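# Swap flagged drives in the dock with spares

## Task

Swap out every drive that the screen flags, using one of the two spare drives lying on the bench mat for each. Each replacement goes in connector end first (pointing down), oriented like the neighbouring drives. Every drive that is not flagged must finish in exactly its starting state. A drive placed in a bay then rebuilds for some time, and at no moment may two or more bays be open (drive partly or fully pulled) or rebuilding together, or the task fails. Each removed drive must be set straight down onto the mat. At the end the dock must sit level on the mat, no drive may still be rebuilding, and the gripper must have released everything and moved away; anything that stays in place only because the robot holds it does not count.

## Robot and tools

Robot: one six-joint arm with a two-finger gripper. Every list of joints, in a call or in a result, uses this order: wrist pitch, wrist roll, shoulder, elbow, waist, forearm roll. Rely on that order only.

Frame: the scene frame has its origin on the table top under the arm base, +z up, and +y to the left when looking along +x. The base may be tilted against the table. end_effector_position (metres) and end_effector_quat_wxyz describe the gripper; the position is the spot between the pads when closed, and it gets less exact at long reach. The fingers point along the gripper's +z and close along its y. Closed fingertips extend about 33 mm past that point, open ones about 9 mm, and closing pushes the tips roughly 24 mm further out, so keep clearance above surfaces.

Row format (shared by execute_actions and move): one list of 9 numbers, each in [-1, 1]. The first six are joint displacements (offsets, not poses) in the joint order above; then gripper position, gripper force_limit, gripper speed. A joint value of 1.0 equals 1.983 rad for waist and shoulder, 2.38 rad for elbow, 2.975 rad for forearm roll, wrist pitch and wrist roll. Joint ranges in rad: waist -3.491 to 3.491, shoulder -3.140 to 3.140, elbow -1.187 to 4.328, forearm roll -3.316 to 3.316, wrist pitch -3.140 to 3.140, wrist roll -3.927 to 3.927; real ends may differ by 0.010 rad. Asking a joint to go more than 0.010 rad past its range gets the action refused; if the first action of a call fails this, nothing runs. A joint pushed to its real end stops there and the result prints "joint sent to its limit"; absence of that line does not prove more room exists.

Gripper numbers are absolute settings, not offsets. position: +1 fully open (140 mm), pads touch near -0.8, -1 closes until blocked. force_limit: about 14 N at -1, 60 N at 0, 107 N at +1 (for parts up to 40 mm wide). speed: about 30 mm/s at -1, 140 at 0, 250 at +1. After closing with -1, confirm object_status is 2 (0 moving, 1 blocked while opening, 2 blocked while closing, 3 reached target or pads met). To squeeze harder while status is 2, raise force_limit and nudge position, e.g. -1 to -0.98. position_measured is in counts, 3 fully open to 230 pads met, not linear in mm.

execute_actions(actions): a list of actions; each action is a table of up to 15 rows, one per 1/30 s step, with the final row repeated to fill 15 steps. Displacements in every row are measured from the joint angles at the start of that action (for the first action, the last reported angles), not from the previous row. An empty list just returns state and images.

move(target, speed, blocking): target is one 9-number row, with displacements taken from the Joint positions in the most recent result that showed them. speed is the top joint speed in rad/s, 0.01 to 2, default 0.5. All joints finish their paths together, so the hand follows a curve, and paths last 0.5 to 10 s. Moves ignore obstacles. The result adds a "move:" line: ending (done, off_target, moving, held, fault), limits=held or limits=none, and the joint farthest from its goal. With blocking=false the call returns after 0.5 s; then use wait or stop before sending new rows or moves.

wait(seconds): 0 to 10; lets time run with the last command held, returning early when a running move ends. stop(): brakes a running move; needs room, more when fast. zoom_image(camera, region): camera is cam_head_left, cam_head_right, cam_high or cam_wrist; region [x0, y0, x1, y1] in image pixels from the top-left, at most 504 by 504. Images are 896x504 except cam_wrist at 616x616. finished_scene(scene): ends the current scene by its number; irreversible, so only call it once the job is complete and stable.

Results show Joint positions, Joint velocities, Joint targets (rad, rad/s), some per-step readings (HELD marks steps that were cut back), Flange force (noisy, includes held weight; "no reading" when unavailable), and notes such as "joint command not followed" when the clearance check altered targets. Motion is capped per joint (2.62, 3.14, 3.93 rad/s), targets stay within a lead of the measured angles, and a step that would shift the hand over 70 mm is scaled back, so big motions span several actions, and an unfinished motion may need resending.

Cautions: contact torque at a joint's load limit (145 N m for waist, shoulder, elbow; 36.4 for the three wrist joints, including held weight) or 150 N external force triggers a 10 s fault stop. The arm is stiff: aim only slightly past contact and touch slowly. Holding loads heats motors; heed MOTOR HOT lines. Never drop, slam or knock items, and never let anything leave the table. Loose objects may occasionally get a brief nudge, so recheck with cameras. Time passes while you reason, with the arm holding its last command.

Each tool is called after "Emit:" in YAML: its name, and indented under it one key for each argument.

## Session

Emit:
execute_actions:
  actions: []

Scene clock: 0.00 s.
end_effector_position=(+0.3946, -0.1229, +0.3146) position_measured=3 object_status=3 end_effector_quat_wxyz=(+0.545, -0.569, +0.499, -0.361)
Joint names: [wrist pitch, wrist roll, shoulder, elbow, waist, forearm roll]
Joint positions: [-1.582  2.    -0.163 -0.733 -1.248 -1.483]
Joint velocities: [ 0.    -0.001  0.    -0.    -0.    -0.001]
Flange force (N, the push that the arm receives, along the gripper's own x y z axes): no reading
Joint targets: [-1.582 2.000 -0.163 -0.733 -1.248 -1.483]

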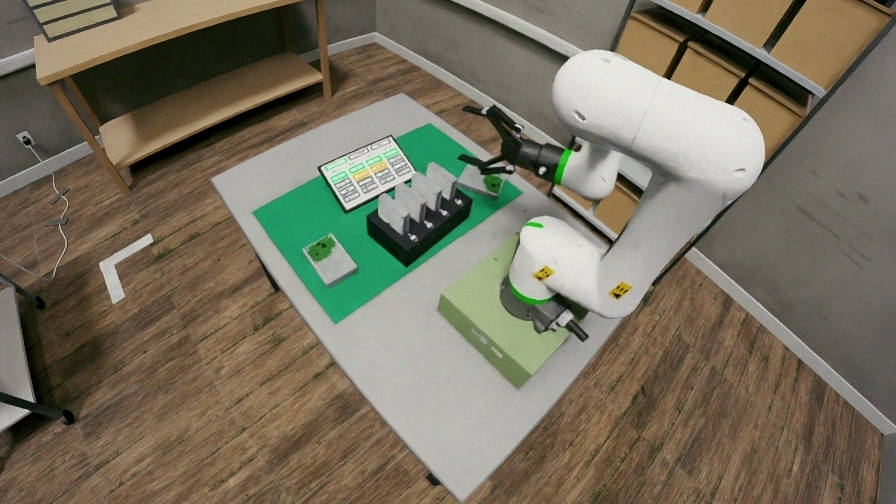

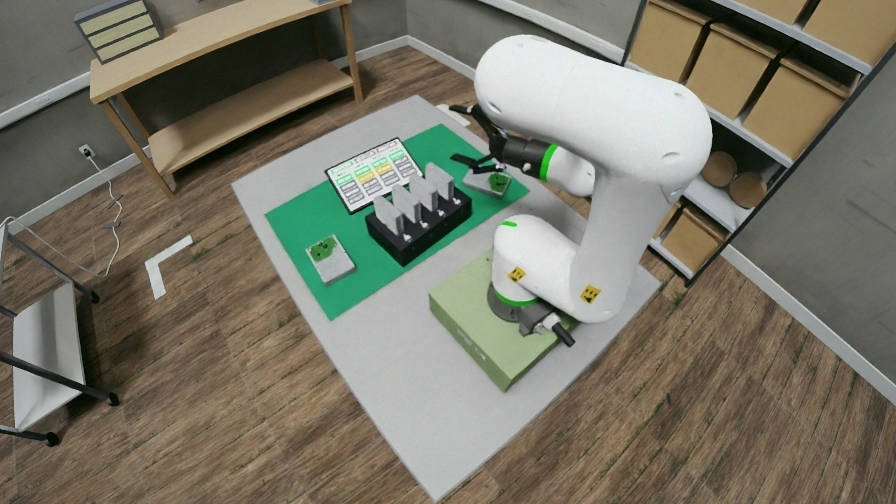

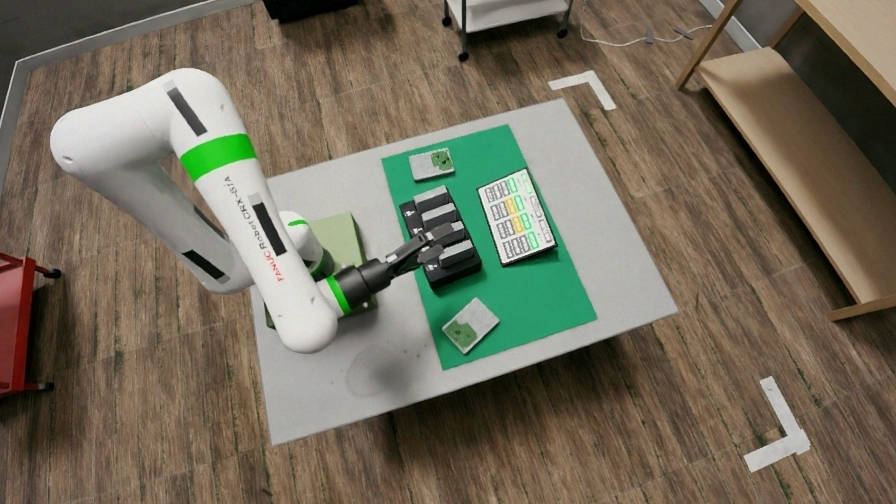

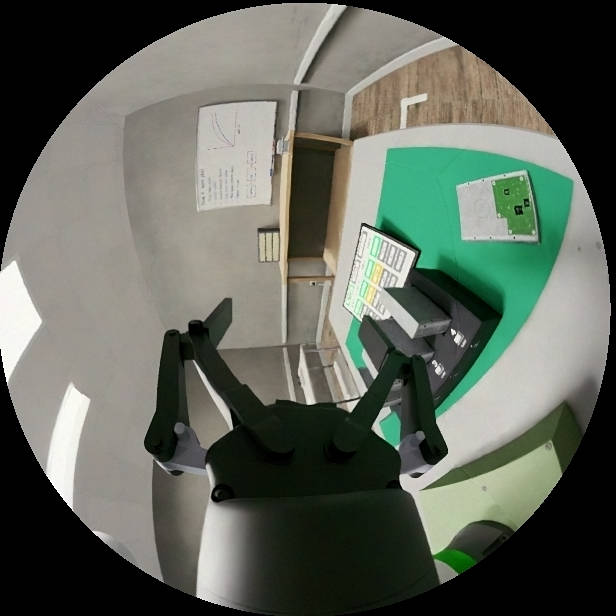

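Emit:
zoom_image:
  camera: "cam_high"
  region: [370, 130, 610, 370]

Emit:
zoom_image:
  camera: "cam_head_left"
  region: [290, 120, 530, 300]

Region (370, 130, 610, 370) of cam_high's 896x504 image, scaled by 2.100, with more detail than that image has.

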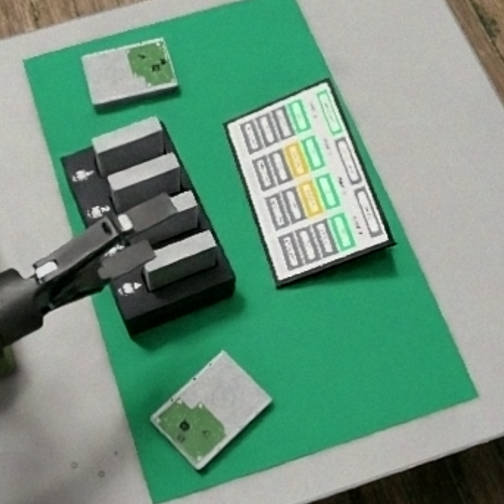

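Region (290, 120, 530, 300) of cam_head_left's 896x504 image, scaled by 2.100, with more detail than that image has; it fills the top 378 rows of this view, and the rest is white.

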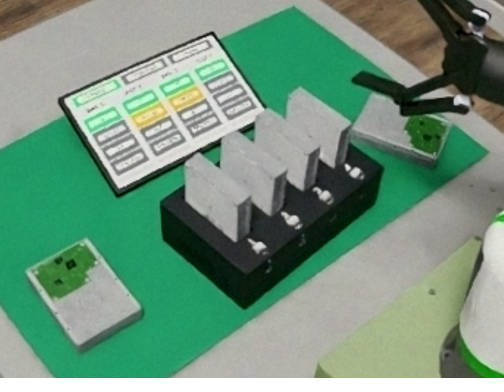

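Emit:
zoom_image:
  camera: "cam_head_left"
  region: [310, 125, 430, 215]

Emit:
zoom_image:
  camera: "cam_head_right"
  region: [355, 160, 485, 270]

Emit:
zoom_image:
  camera: "cam_wrist"
  region: [340, 150, 580, 420]

Region (310, 125, 430, 215) of cam_head_left's 896x504 image, scaled by 4.200, with more detail than that image has; it fills the top 378 rows of this view, and the rest is white.

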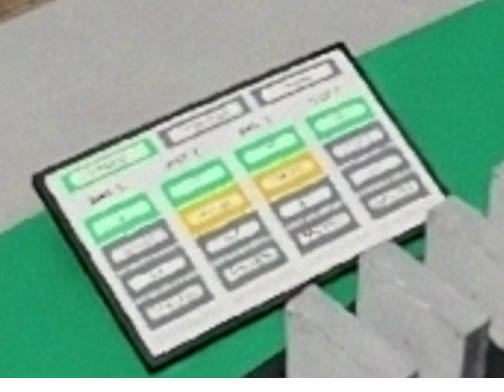

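Region (355, 160, 485, 270) of cam_head_right's 896x504 image, scaled by 3.877, with more detail than that image has; it fills the top 426 rows of this view, and the rest is white.

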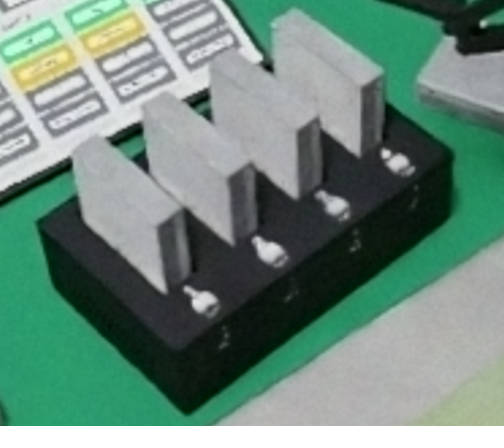

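Region (340, 150, 580, 420) of cam_wrist's 616x616 image, scaled by 1.867, with more detail than that image has.

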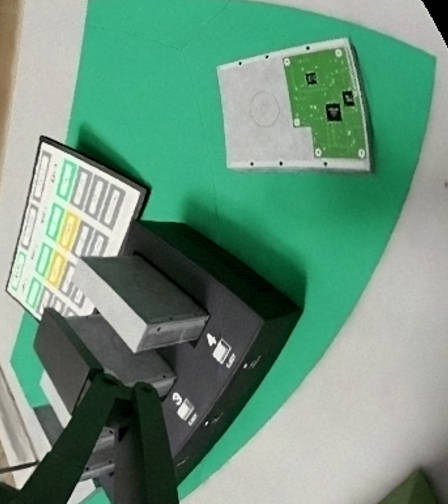

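Emit:
move:
  target: [0.0218,0.2134,0.0156,0.263,0.8956,0.4985,1,0,0]
  speed: 1.0

Emit:
zoom_image:
  camera: "cam_wrist"
  region: [100, 60, 520, 480]

Scene clock: 76.33 s.
end_effector_position=(+0.4387, +0.0508, +0.3288) position_measured=3 object_status=3 end_effector_quat_wxyz=(-0.002, +0.738, +0.674, +0.001)
Joint names: [wrist pitch, wrist roll, shoulder, elbow, waist, forearm roll]
Joint positions: [-1.518  2.635 -0.132 -0.107  0.529 -0.   ]
Joint velocities: [ 0.001 -0.001 -0.    -0.001  0.001  0.   ]
Flange force (N, the push that the arm receives, along the gripper's own x y z axes): [0.8 6.9 -2.3]
Joint targets: [-1.517 2.635 -0.132 -0.107 0.529 -0.000]
move: done; limits=none; farthest joint: the waist, 0.000 radians from its target (1.776 radians at the start)
camera_calibration (this result's frames):
cam_wrist: T_world_to_cam=[[0.997882, 0.0573503, 0.0307078, -0.449738], [0.041128, -0.921896, 0.385249, -0.087653], [0.0504035, -0.38317, -0.922301, 0.498124], [0, 0, 0, 1]] pos_world=[0.427283, 0.135852, 0.506999]

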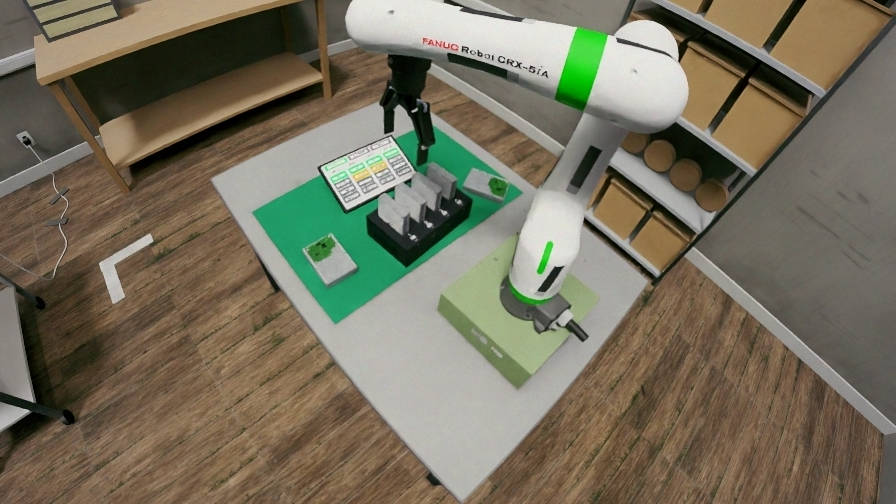

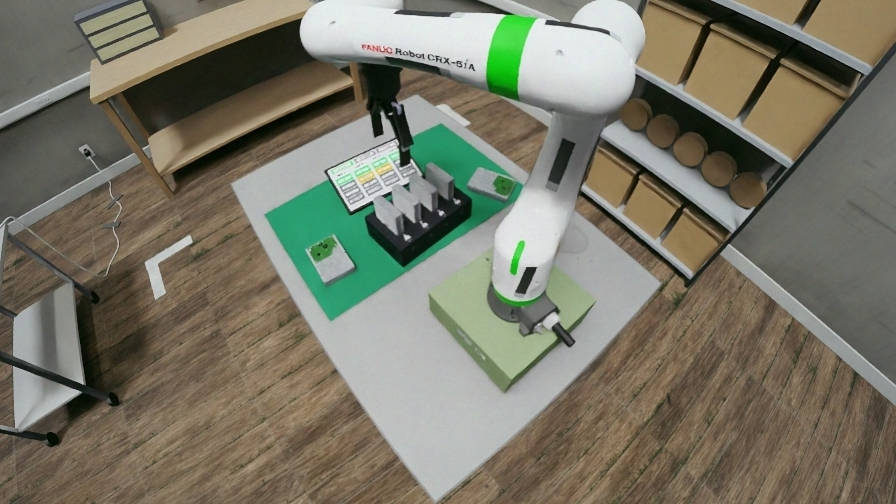

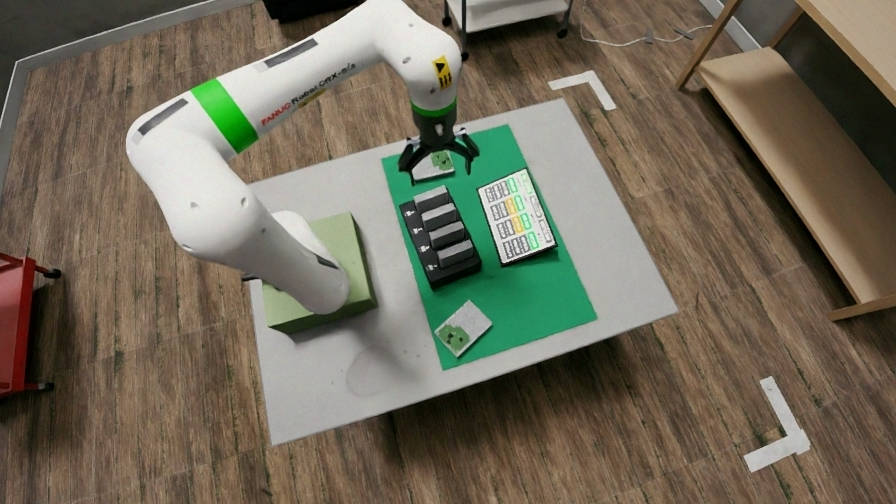

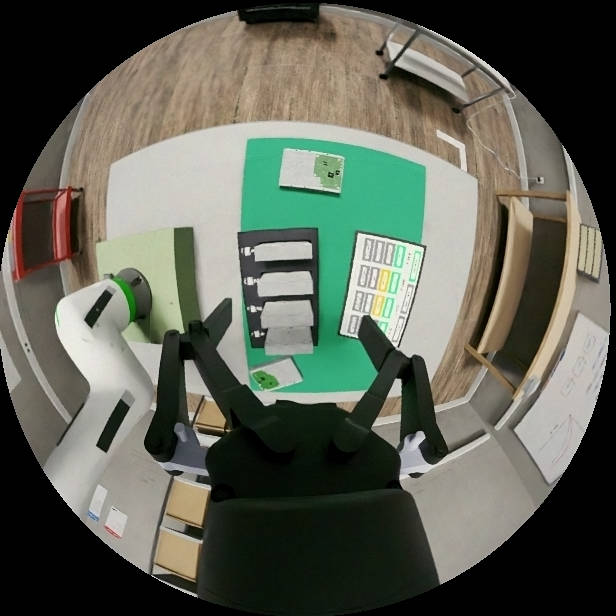

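Region (100, 60, 520, 480) of cam_wrist's 616x616 image, scaled by 1.200, with more detail than that image has.

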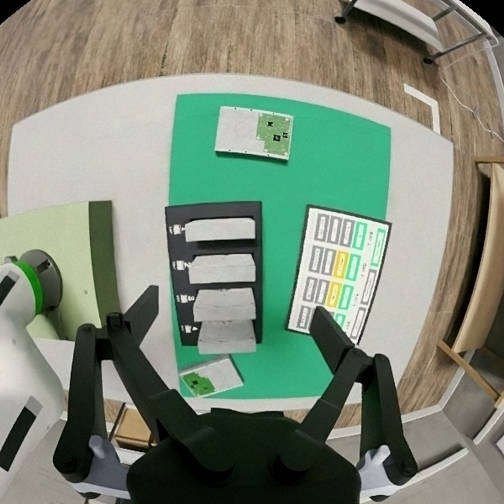

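Emit:
zoom_image:
  camera: "cam_wrist"
  region: [330, 220, 440, 350]

Emit:
zoom_image:
  camera: "cam_wrist"
  region: [225, 215, 345, 365]

Emit:
zoom_image:
  camera: "cam_high"
  region: [390, 175, 500, 295]

Region (330, 220, 440, 350) of cam_wrist's 616x616 image, scaled by 3.877, with more detail than that image has; it fills the left 426 columns of this view, and the rest is white.

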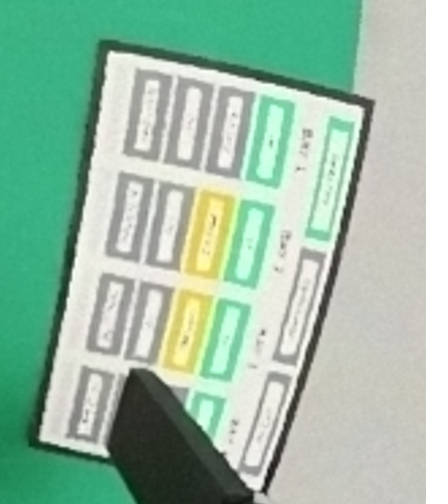

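Region (225, 215, 345, 365) of cam_wrist's 616x616 image, scaled by 3.360, with more detail than that image has; it fills the left 403 columns of this view, and the rest is white.

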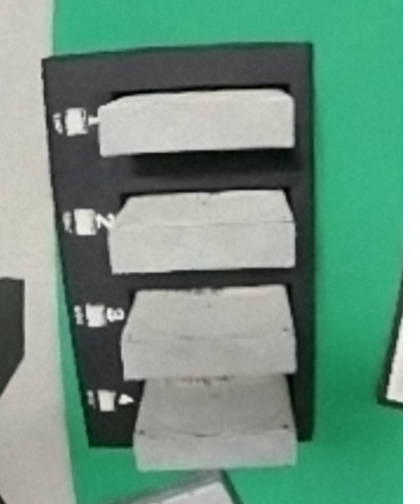

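Region (390, 175, 500, 295) of cam_high's 896x504 image, scaled by 4.200, with more detail than that image has; it fills the left 462 columns of this view, and the rest is white.

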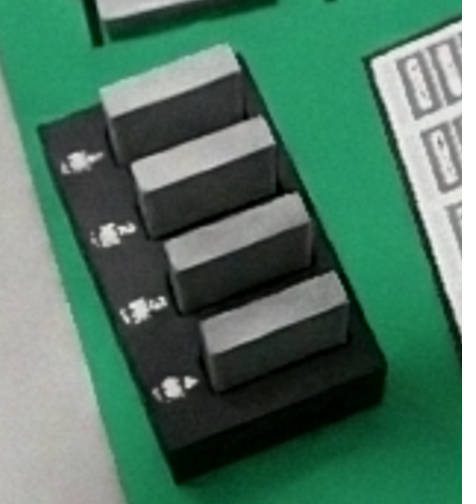

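Emit:
zoom_image:
  camera: "cam_wrist"
  region: [235, 270, 325, 335]

Emit:
move:
  target: [-0.0511,0.0639,0.1364,0.0156,-0.0956,0,1,0,0]
  speed: 1.0

Region (235, 270, 325, 335) of cam_wrist's 616x616 image, scaled by 5.600, with more detail than that image has.

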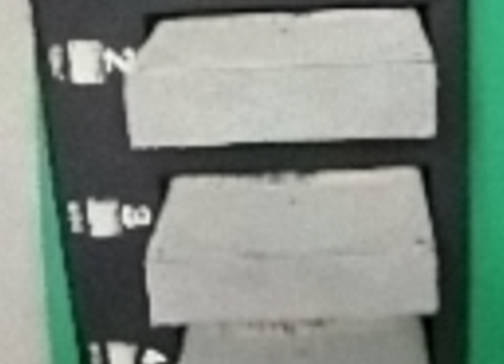

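Scene clock: 91.80 s.
end_effector_position=(+0.4001, -0.0395, +0.2495) position_measured=3 object_status=3 end_effector_quat_wxyz=(-0.089, +0.725, +0.662, -0.169)
Joint names: [wrist pitch, wrist roll, shoulder, elbow, waist, forearm roll]
Joint positions: [-1.67   2.825  0.139 -0.07   0.339 -0.   ]
Joint velocities: [ 0.001  0.     0.001  0.003 -0.    -0.003]
Flange force (N, the push that the arm receives, along the gripper's own x y z axes): [-1.0 11.1 -6.6]
Joint targets: [-1.670 2.825 0.139 -0.070 0.339 -0.000]
move: done; limits=none; farthest joint: the wrist pitch, 0.001 radians from its target (0.153 radians at the start)
camera_calibration (this result's frames):
cam_wrist: T_world_to_cam=[[0.940234, 0.0415338, -0.337986, -0.28921], [0.1944, -0.880373, 0.432611, -0.210271], [-0.279586, -0.472461, -0.835831, 0.499317], [0, 0, 0, 1]] pos_world=[0.452404, 0.0628029, 0.410561]

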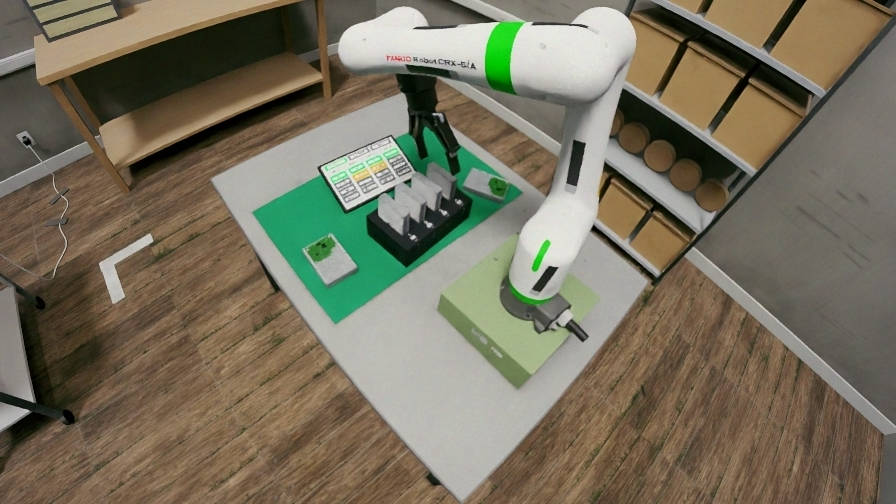

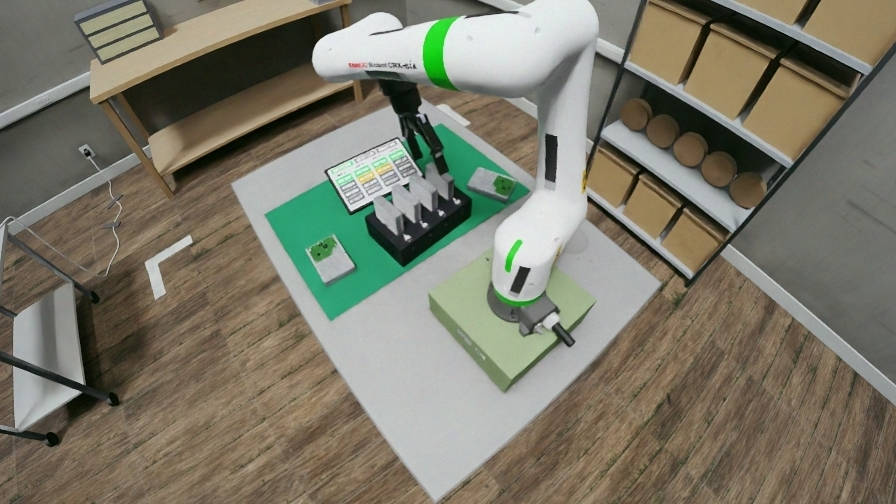

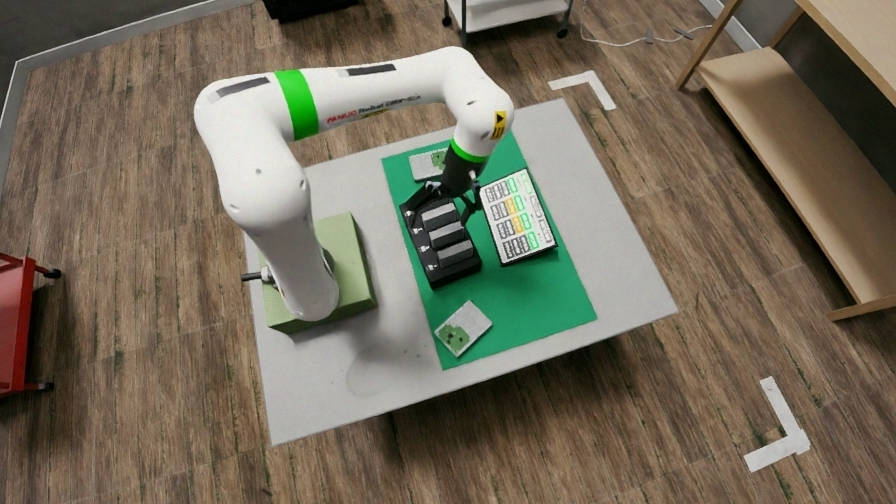

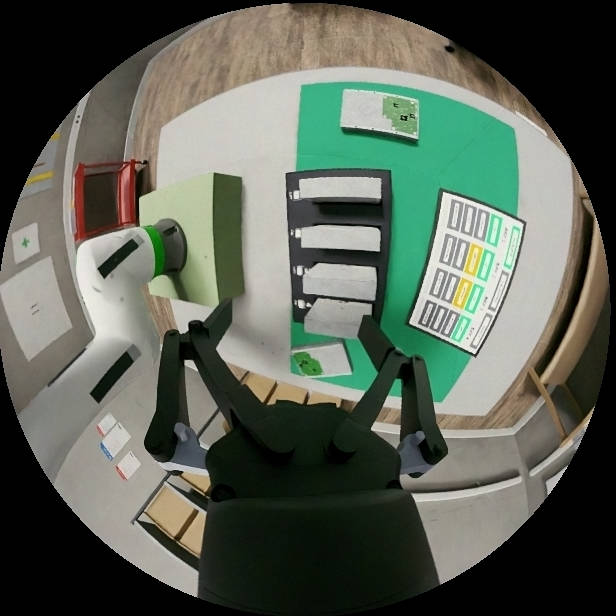

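Emit:
move:
  target: [0.1418,-0.0185,0.0445,0.0224,0.0276,0,1,0,0]
  speed: 0.6

Emit:
zoom_image:
  camera: "cam_wrist"
  region: [200, 130, 460, 390]

Scene clock: 135.60 s.
end_effector_position=(+0.5605, +0.0274, +0.1990) position_measured=3 object_status=3 end_effector_quat_wxyz=(+0.003, +0.738, +0.675, -0.001)
Joint names: [wrist pitch, wrist roll, shoulder, elbow, waist, forearm roll]
Joint positions: [-1.248  2.77   0.227 -0.017  0.394 -0.   ]
Joint velocities: [-0.001  0.     0.     0.    -0.    -0.001]
Flange force (N, the push that the arm receives, along the gripper's own x y z axes): [0.7 6.8 -1.5]
Joint targets: [-1.248 2.770 0.227 -0.017 0.394 -0.000]
move: done; limits=none; farthest joint: the waist, 0.000 radians from its target (0.055 radians at the start)
camera_calibration (this result's frames):
cam_wrist: T_world_to_cam=[[0.997672, 0.0582756, 0.035422, -0.566816], [0.0396422, -0.918215, 0.394094, -0.0652407], [0.0554911, -0.391773, -0.918387, 0.359934], [0, 0, 0, 1]] pos_world=[0.54811, 0.114139, 0.376348]

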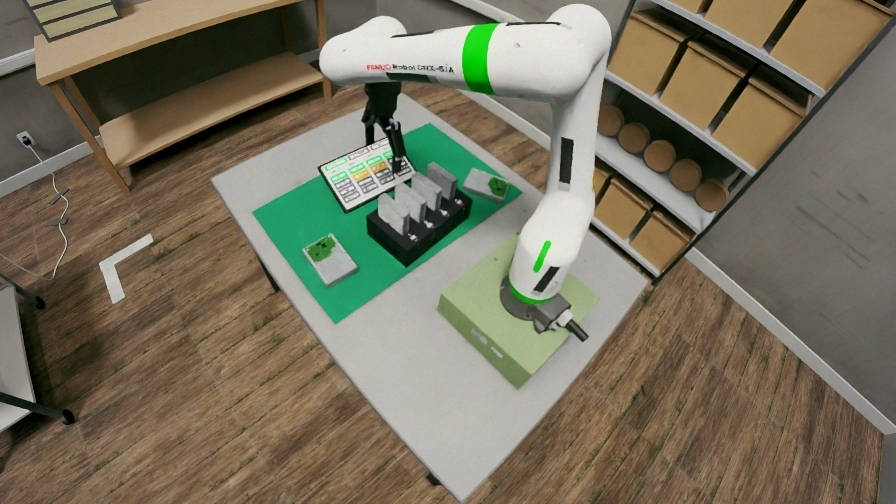

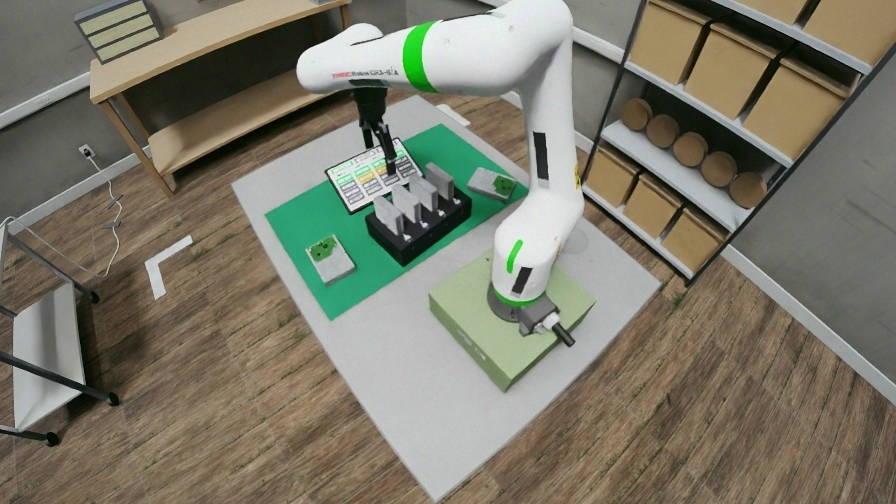

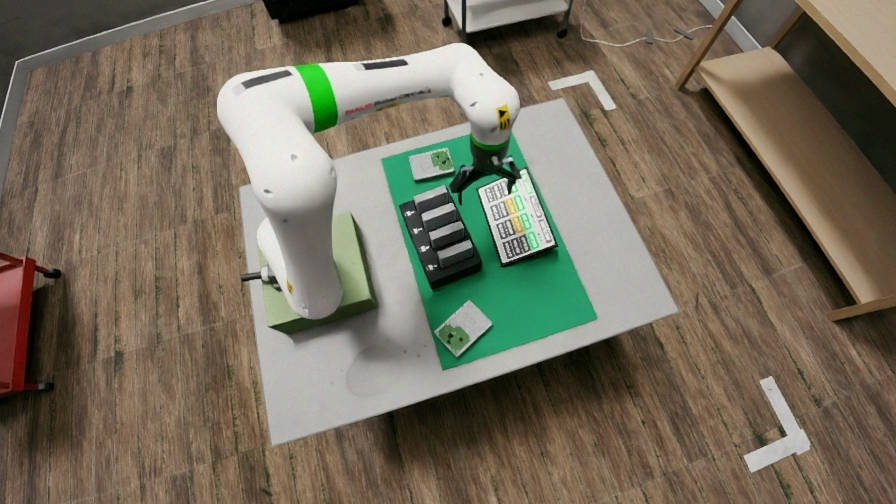

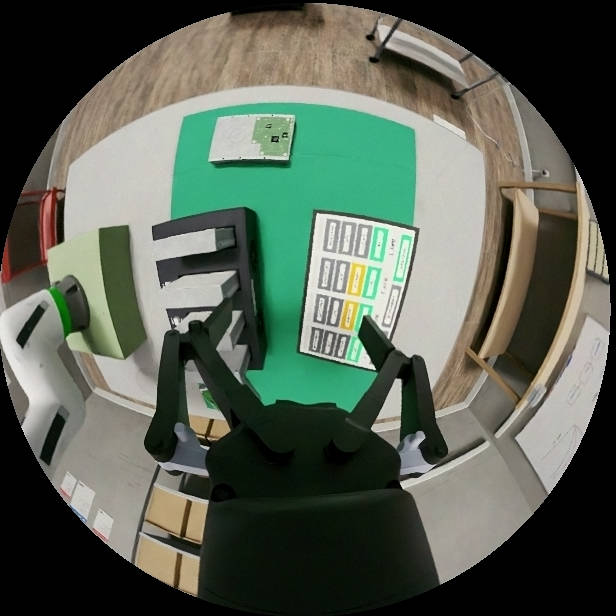

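Region (200, 130, 460, 390) of cam_wrist's 616x616 image, scaled by 1.938, with more detail than that image has.

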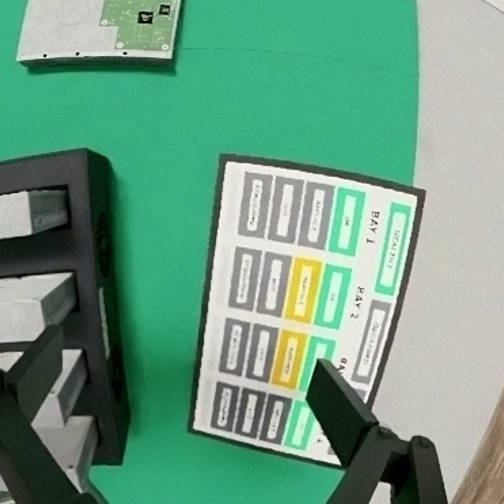

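Emit:
move:
  target: [-0.0202,0.0222,-0.2054,-0.1462,0.0547,0,1,0,0]
  speed: 0.8

Emit:
zoom_image:
  camera: "cam_wrist"
  region: [180, 160, 440, 400]

Scene clock: 153.37 s.
end_effector_position=(+0.4086, +0.0270, +0.2390) position_measured=3 object_status=3 end_effector_quat_wxyz=(-0.001, +0.677, +0.736, +0.001)
Joint names: [wrist pitch, wrist roll, shoulder, elbow, waist, forearm roll]
Joint positions: [-1.308  2.836 -0.181 -0.365  0.502  0.   ]
Joint velocities: [ 0.    -0.001 -0.001 -0.     0.     0.001]
Flange force (N, the push that the arm receives, along the gripper's own x y z axes): [-0.3 9.9 -2.0]
Joint targets: [-1.308 2.836 -0.181 -0.365 0.502 -0.000]
move: done; limits=none; farthest joint: the waist, 0.000 radians from its target (0.109 radians at the start)
camera_calibration (this result's frames):
cam_wrist: T_world_to_cam=[[0.972621, 0.230077, 0.0327459, -0.410383], [0.199931, -0.900233, 0.386791, -0.139576], [0.118471, -0.369654, -0.921586, 0.379391], [0, 0, 0, 1]] pos_world=[0.382106, 0.109012, 0.417066]

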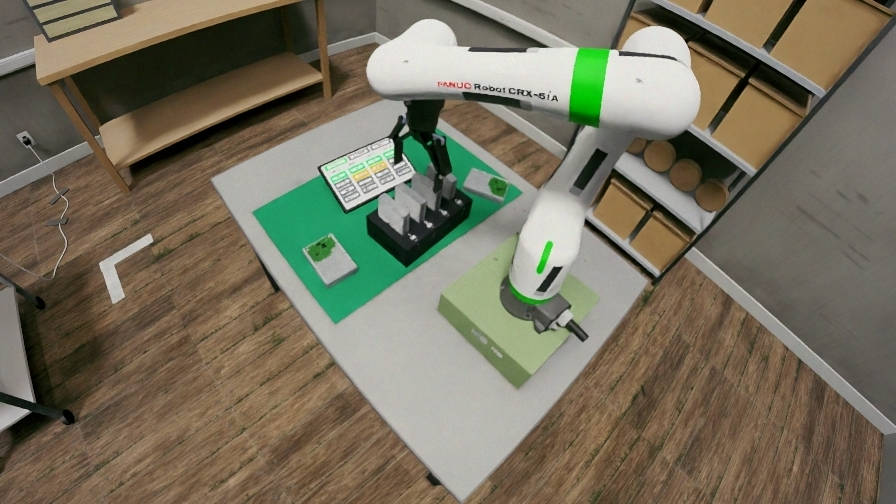

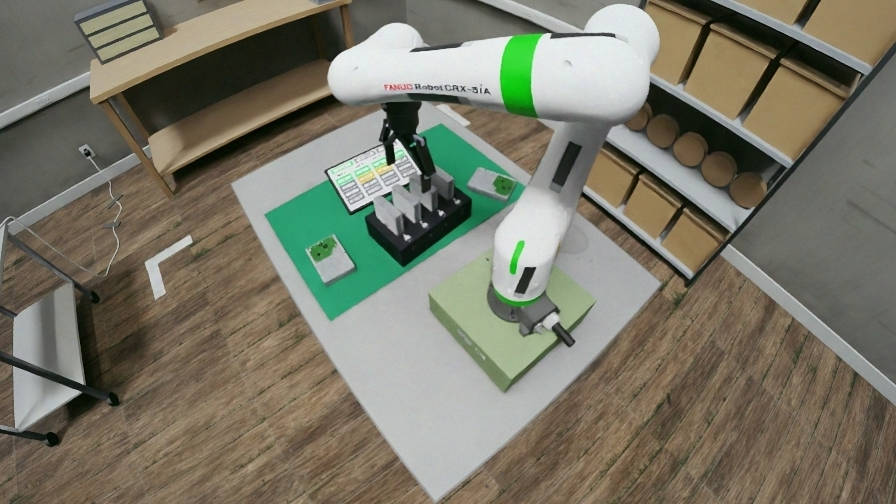

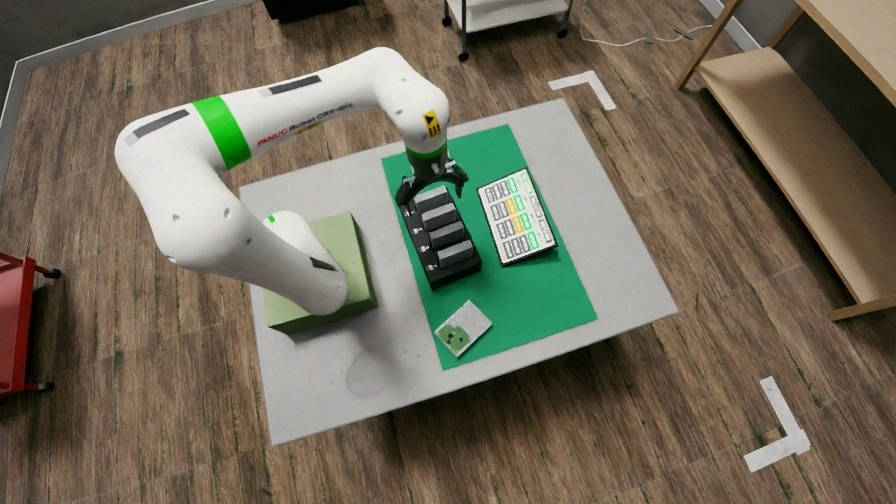

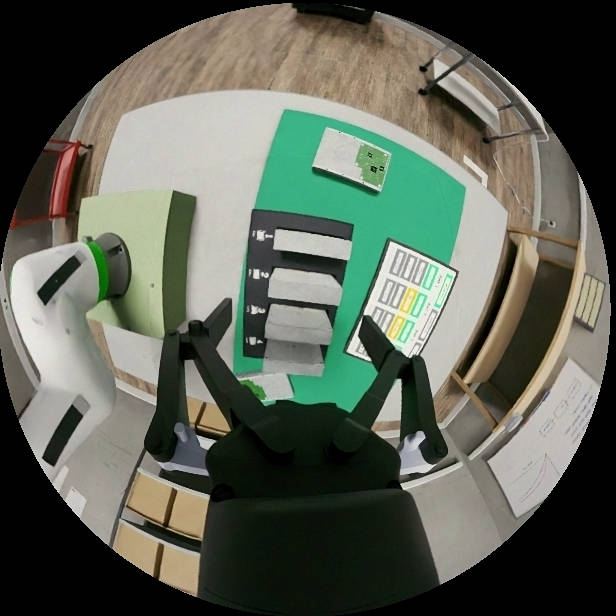

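Region (180, 160, 440, 400) of cam_wrist's 616x616 image, scaled by 1.938, with more detail than that image has; it fills the top 465 rows of this view, and the rest is white.

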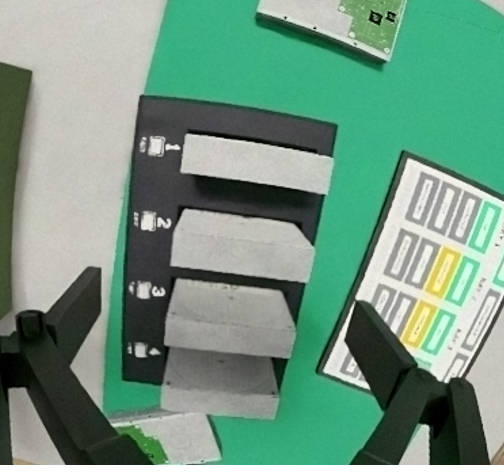

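Emit:
move:
  target: [0.0958,0.0037,0.0659,-0.0647,-0.0053,0,1,0,0]
  speed: 0.3

Emit:
zoom_image:
  camera: "cam_wrist"
  region: [150, 160, 450, 420]

Emit:
zoom_image:
  camera: "cam_head_left"
  region: [340, 120, 500, 280]

Scene clock: 169.93 s.
end_effector_position=(+0.4139, +0.0250, +0.1289) position_measured=3 object_status=3 end_effector_quat_wxyz=(-0.000, +0.676, +0.737, +0.001)
Joint names: [wrist pitch, wrist roll, shoulder, elbow, waist, forearm roll]
Joint positions: [-1.023  2.847 -0.05  -0.519  0.492 -0.   ]
Joint velocities: [-0.001  0.001  0.    -0.    -0.    -0.001]
Flange force (N, the push that the arm receives, along the gripper's own x y z axes): [-3.0 9.9 0.9]
Joint targets: [-1.023 2.847 -0.050 -0.519 0.492 0.000]
move: done; limits=none; farthest joint: the waist, 0.000 radians from its target (0.011 radians at the start)
camera_calibration (this result's frames):
cam_wrist: T_world_to_cam=[[0.97249, 0.230569, 0.0331704, -0.411542], [0.200146, -0.899907, 0.387439, -0.100036], [0.119182, -0.370141, -0.921299, 0.276256], [0, 0, 0, 1]] pos_world=[0.387317, 0.10712, 0.306923]

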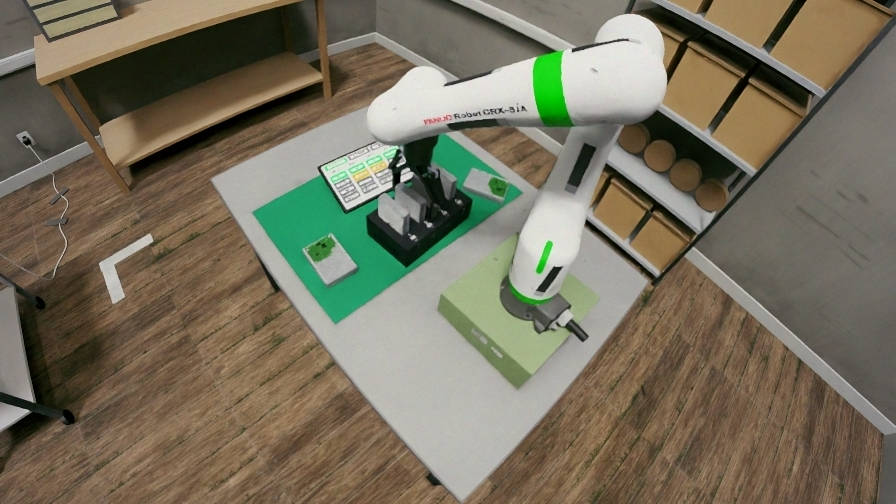

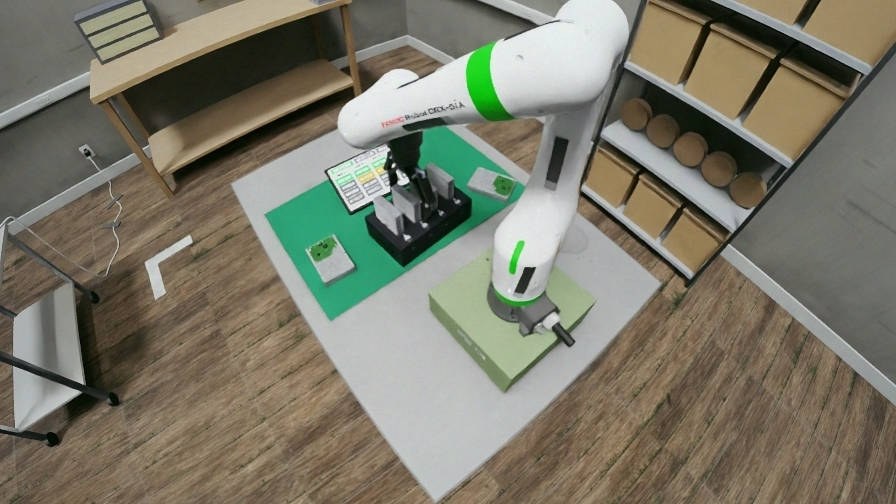

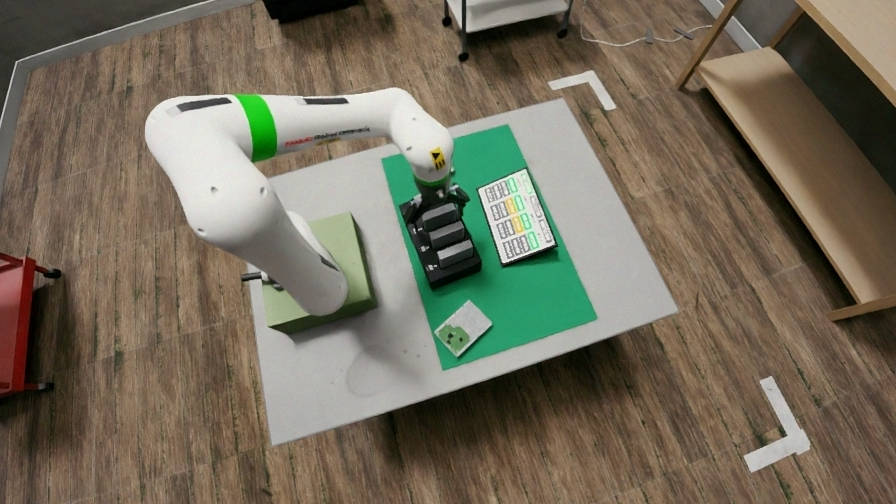

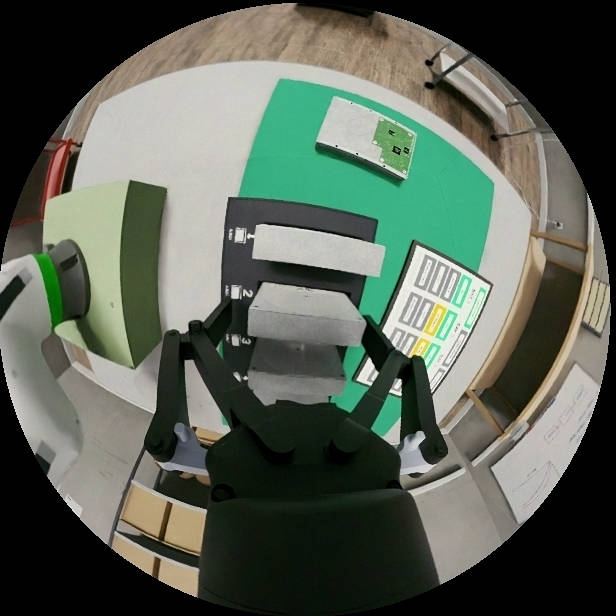

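Region (150, 160, 450, 420) of cam_wrist's 616x616 image, scaled by 1.680, with more detail than that image has; it fills the top 437 rows of this view, and the rest is white.

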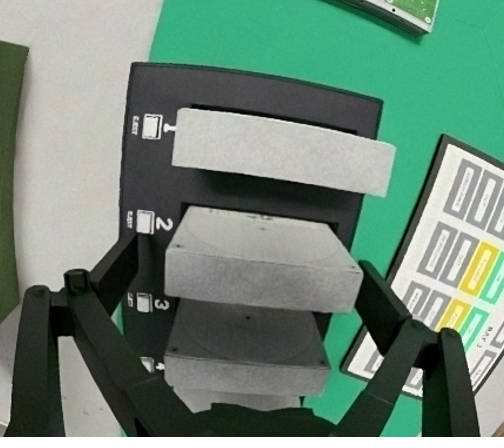

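Region (340, 120, 500, 280) of cam_head_left's 896x504 image, scaled by 3.150, with more detail than that image has.

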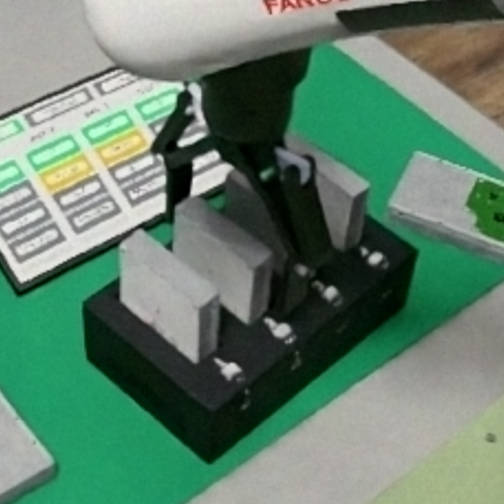

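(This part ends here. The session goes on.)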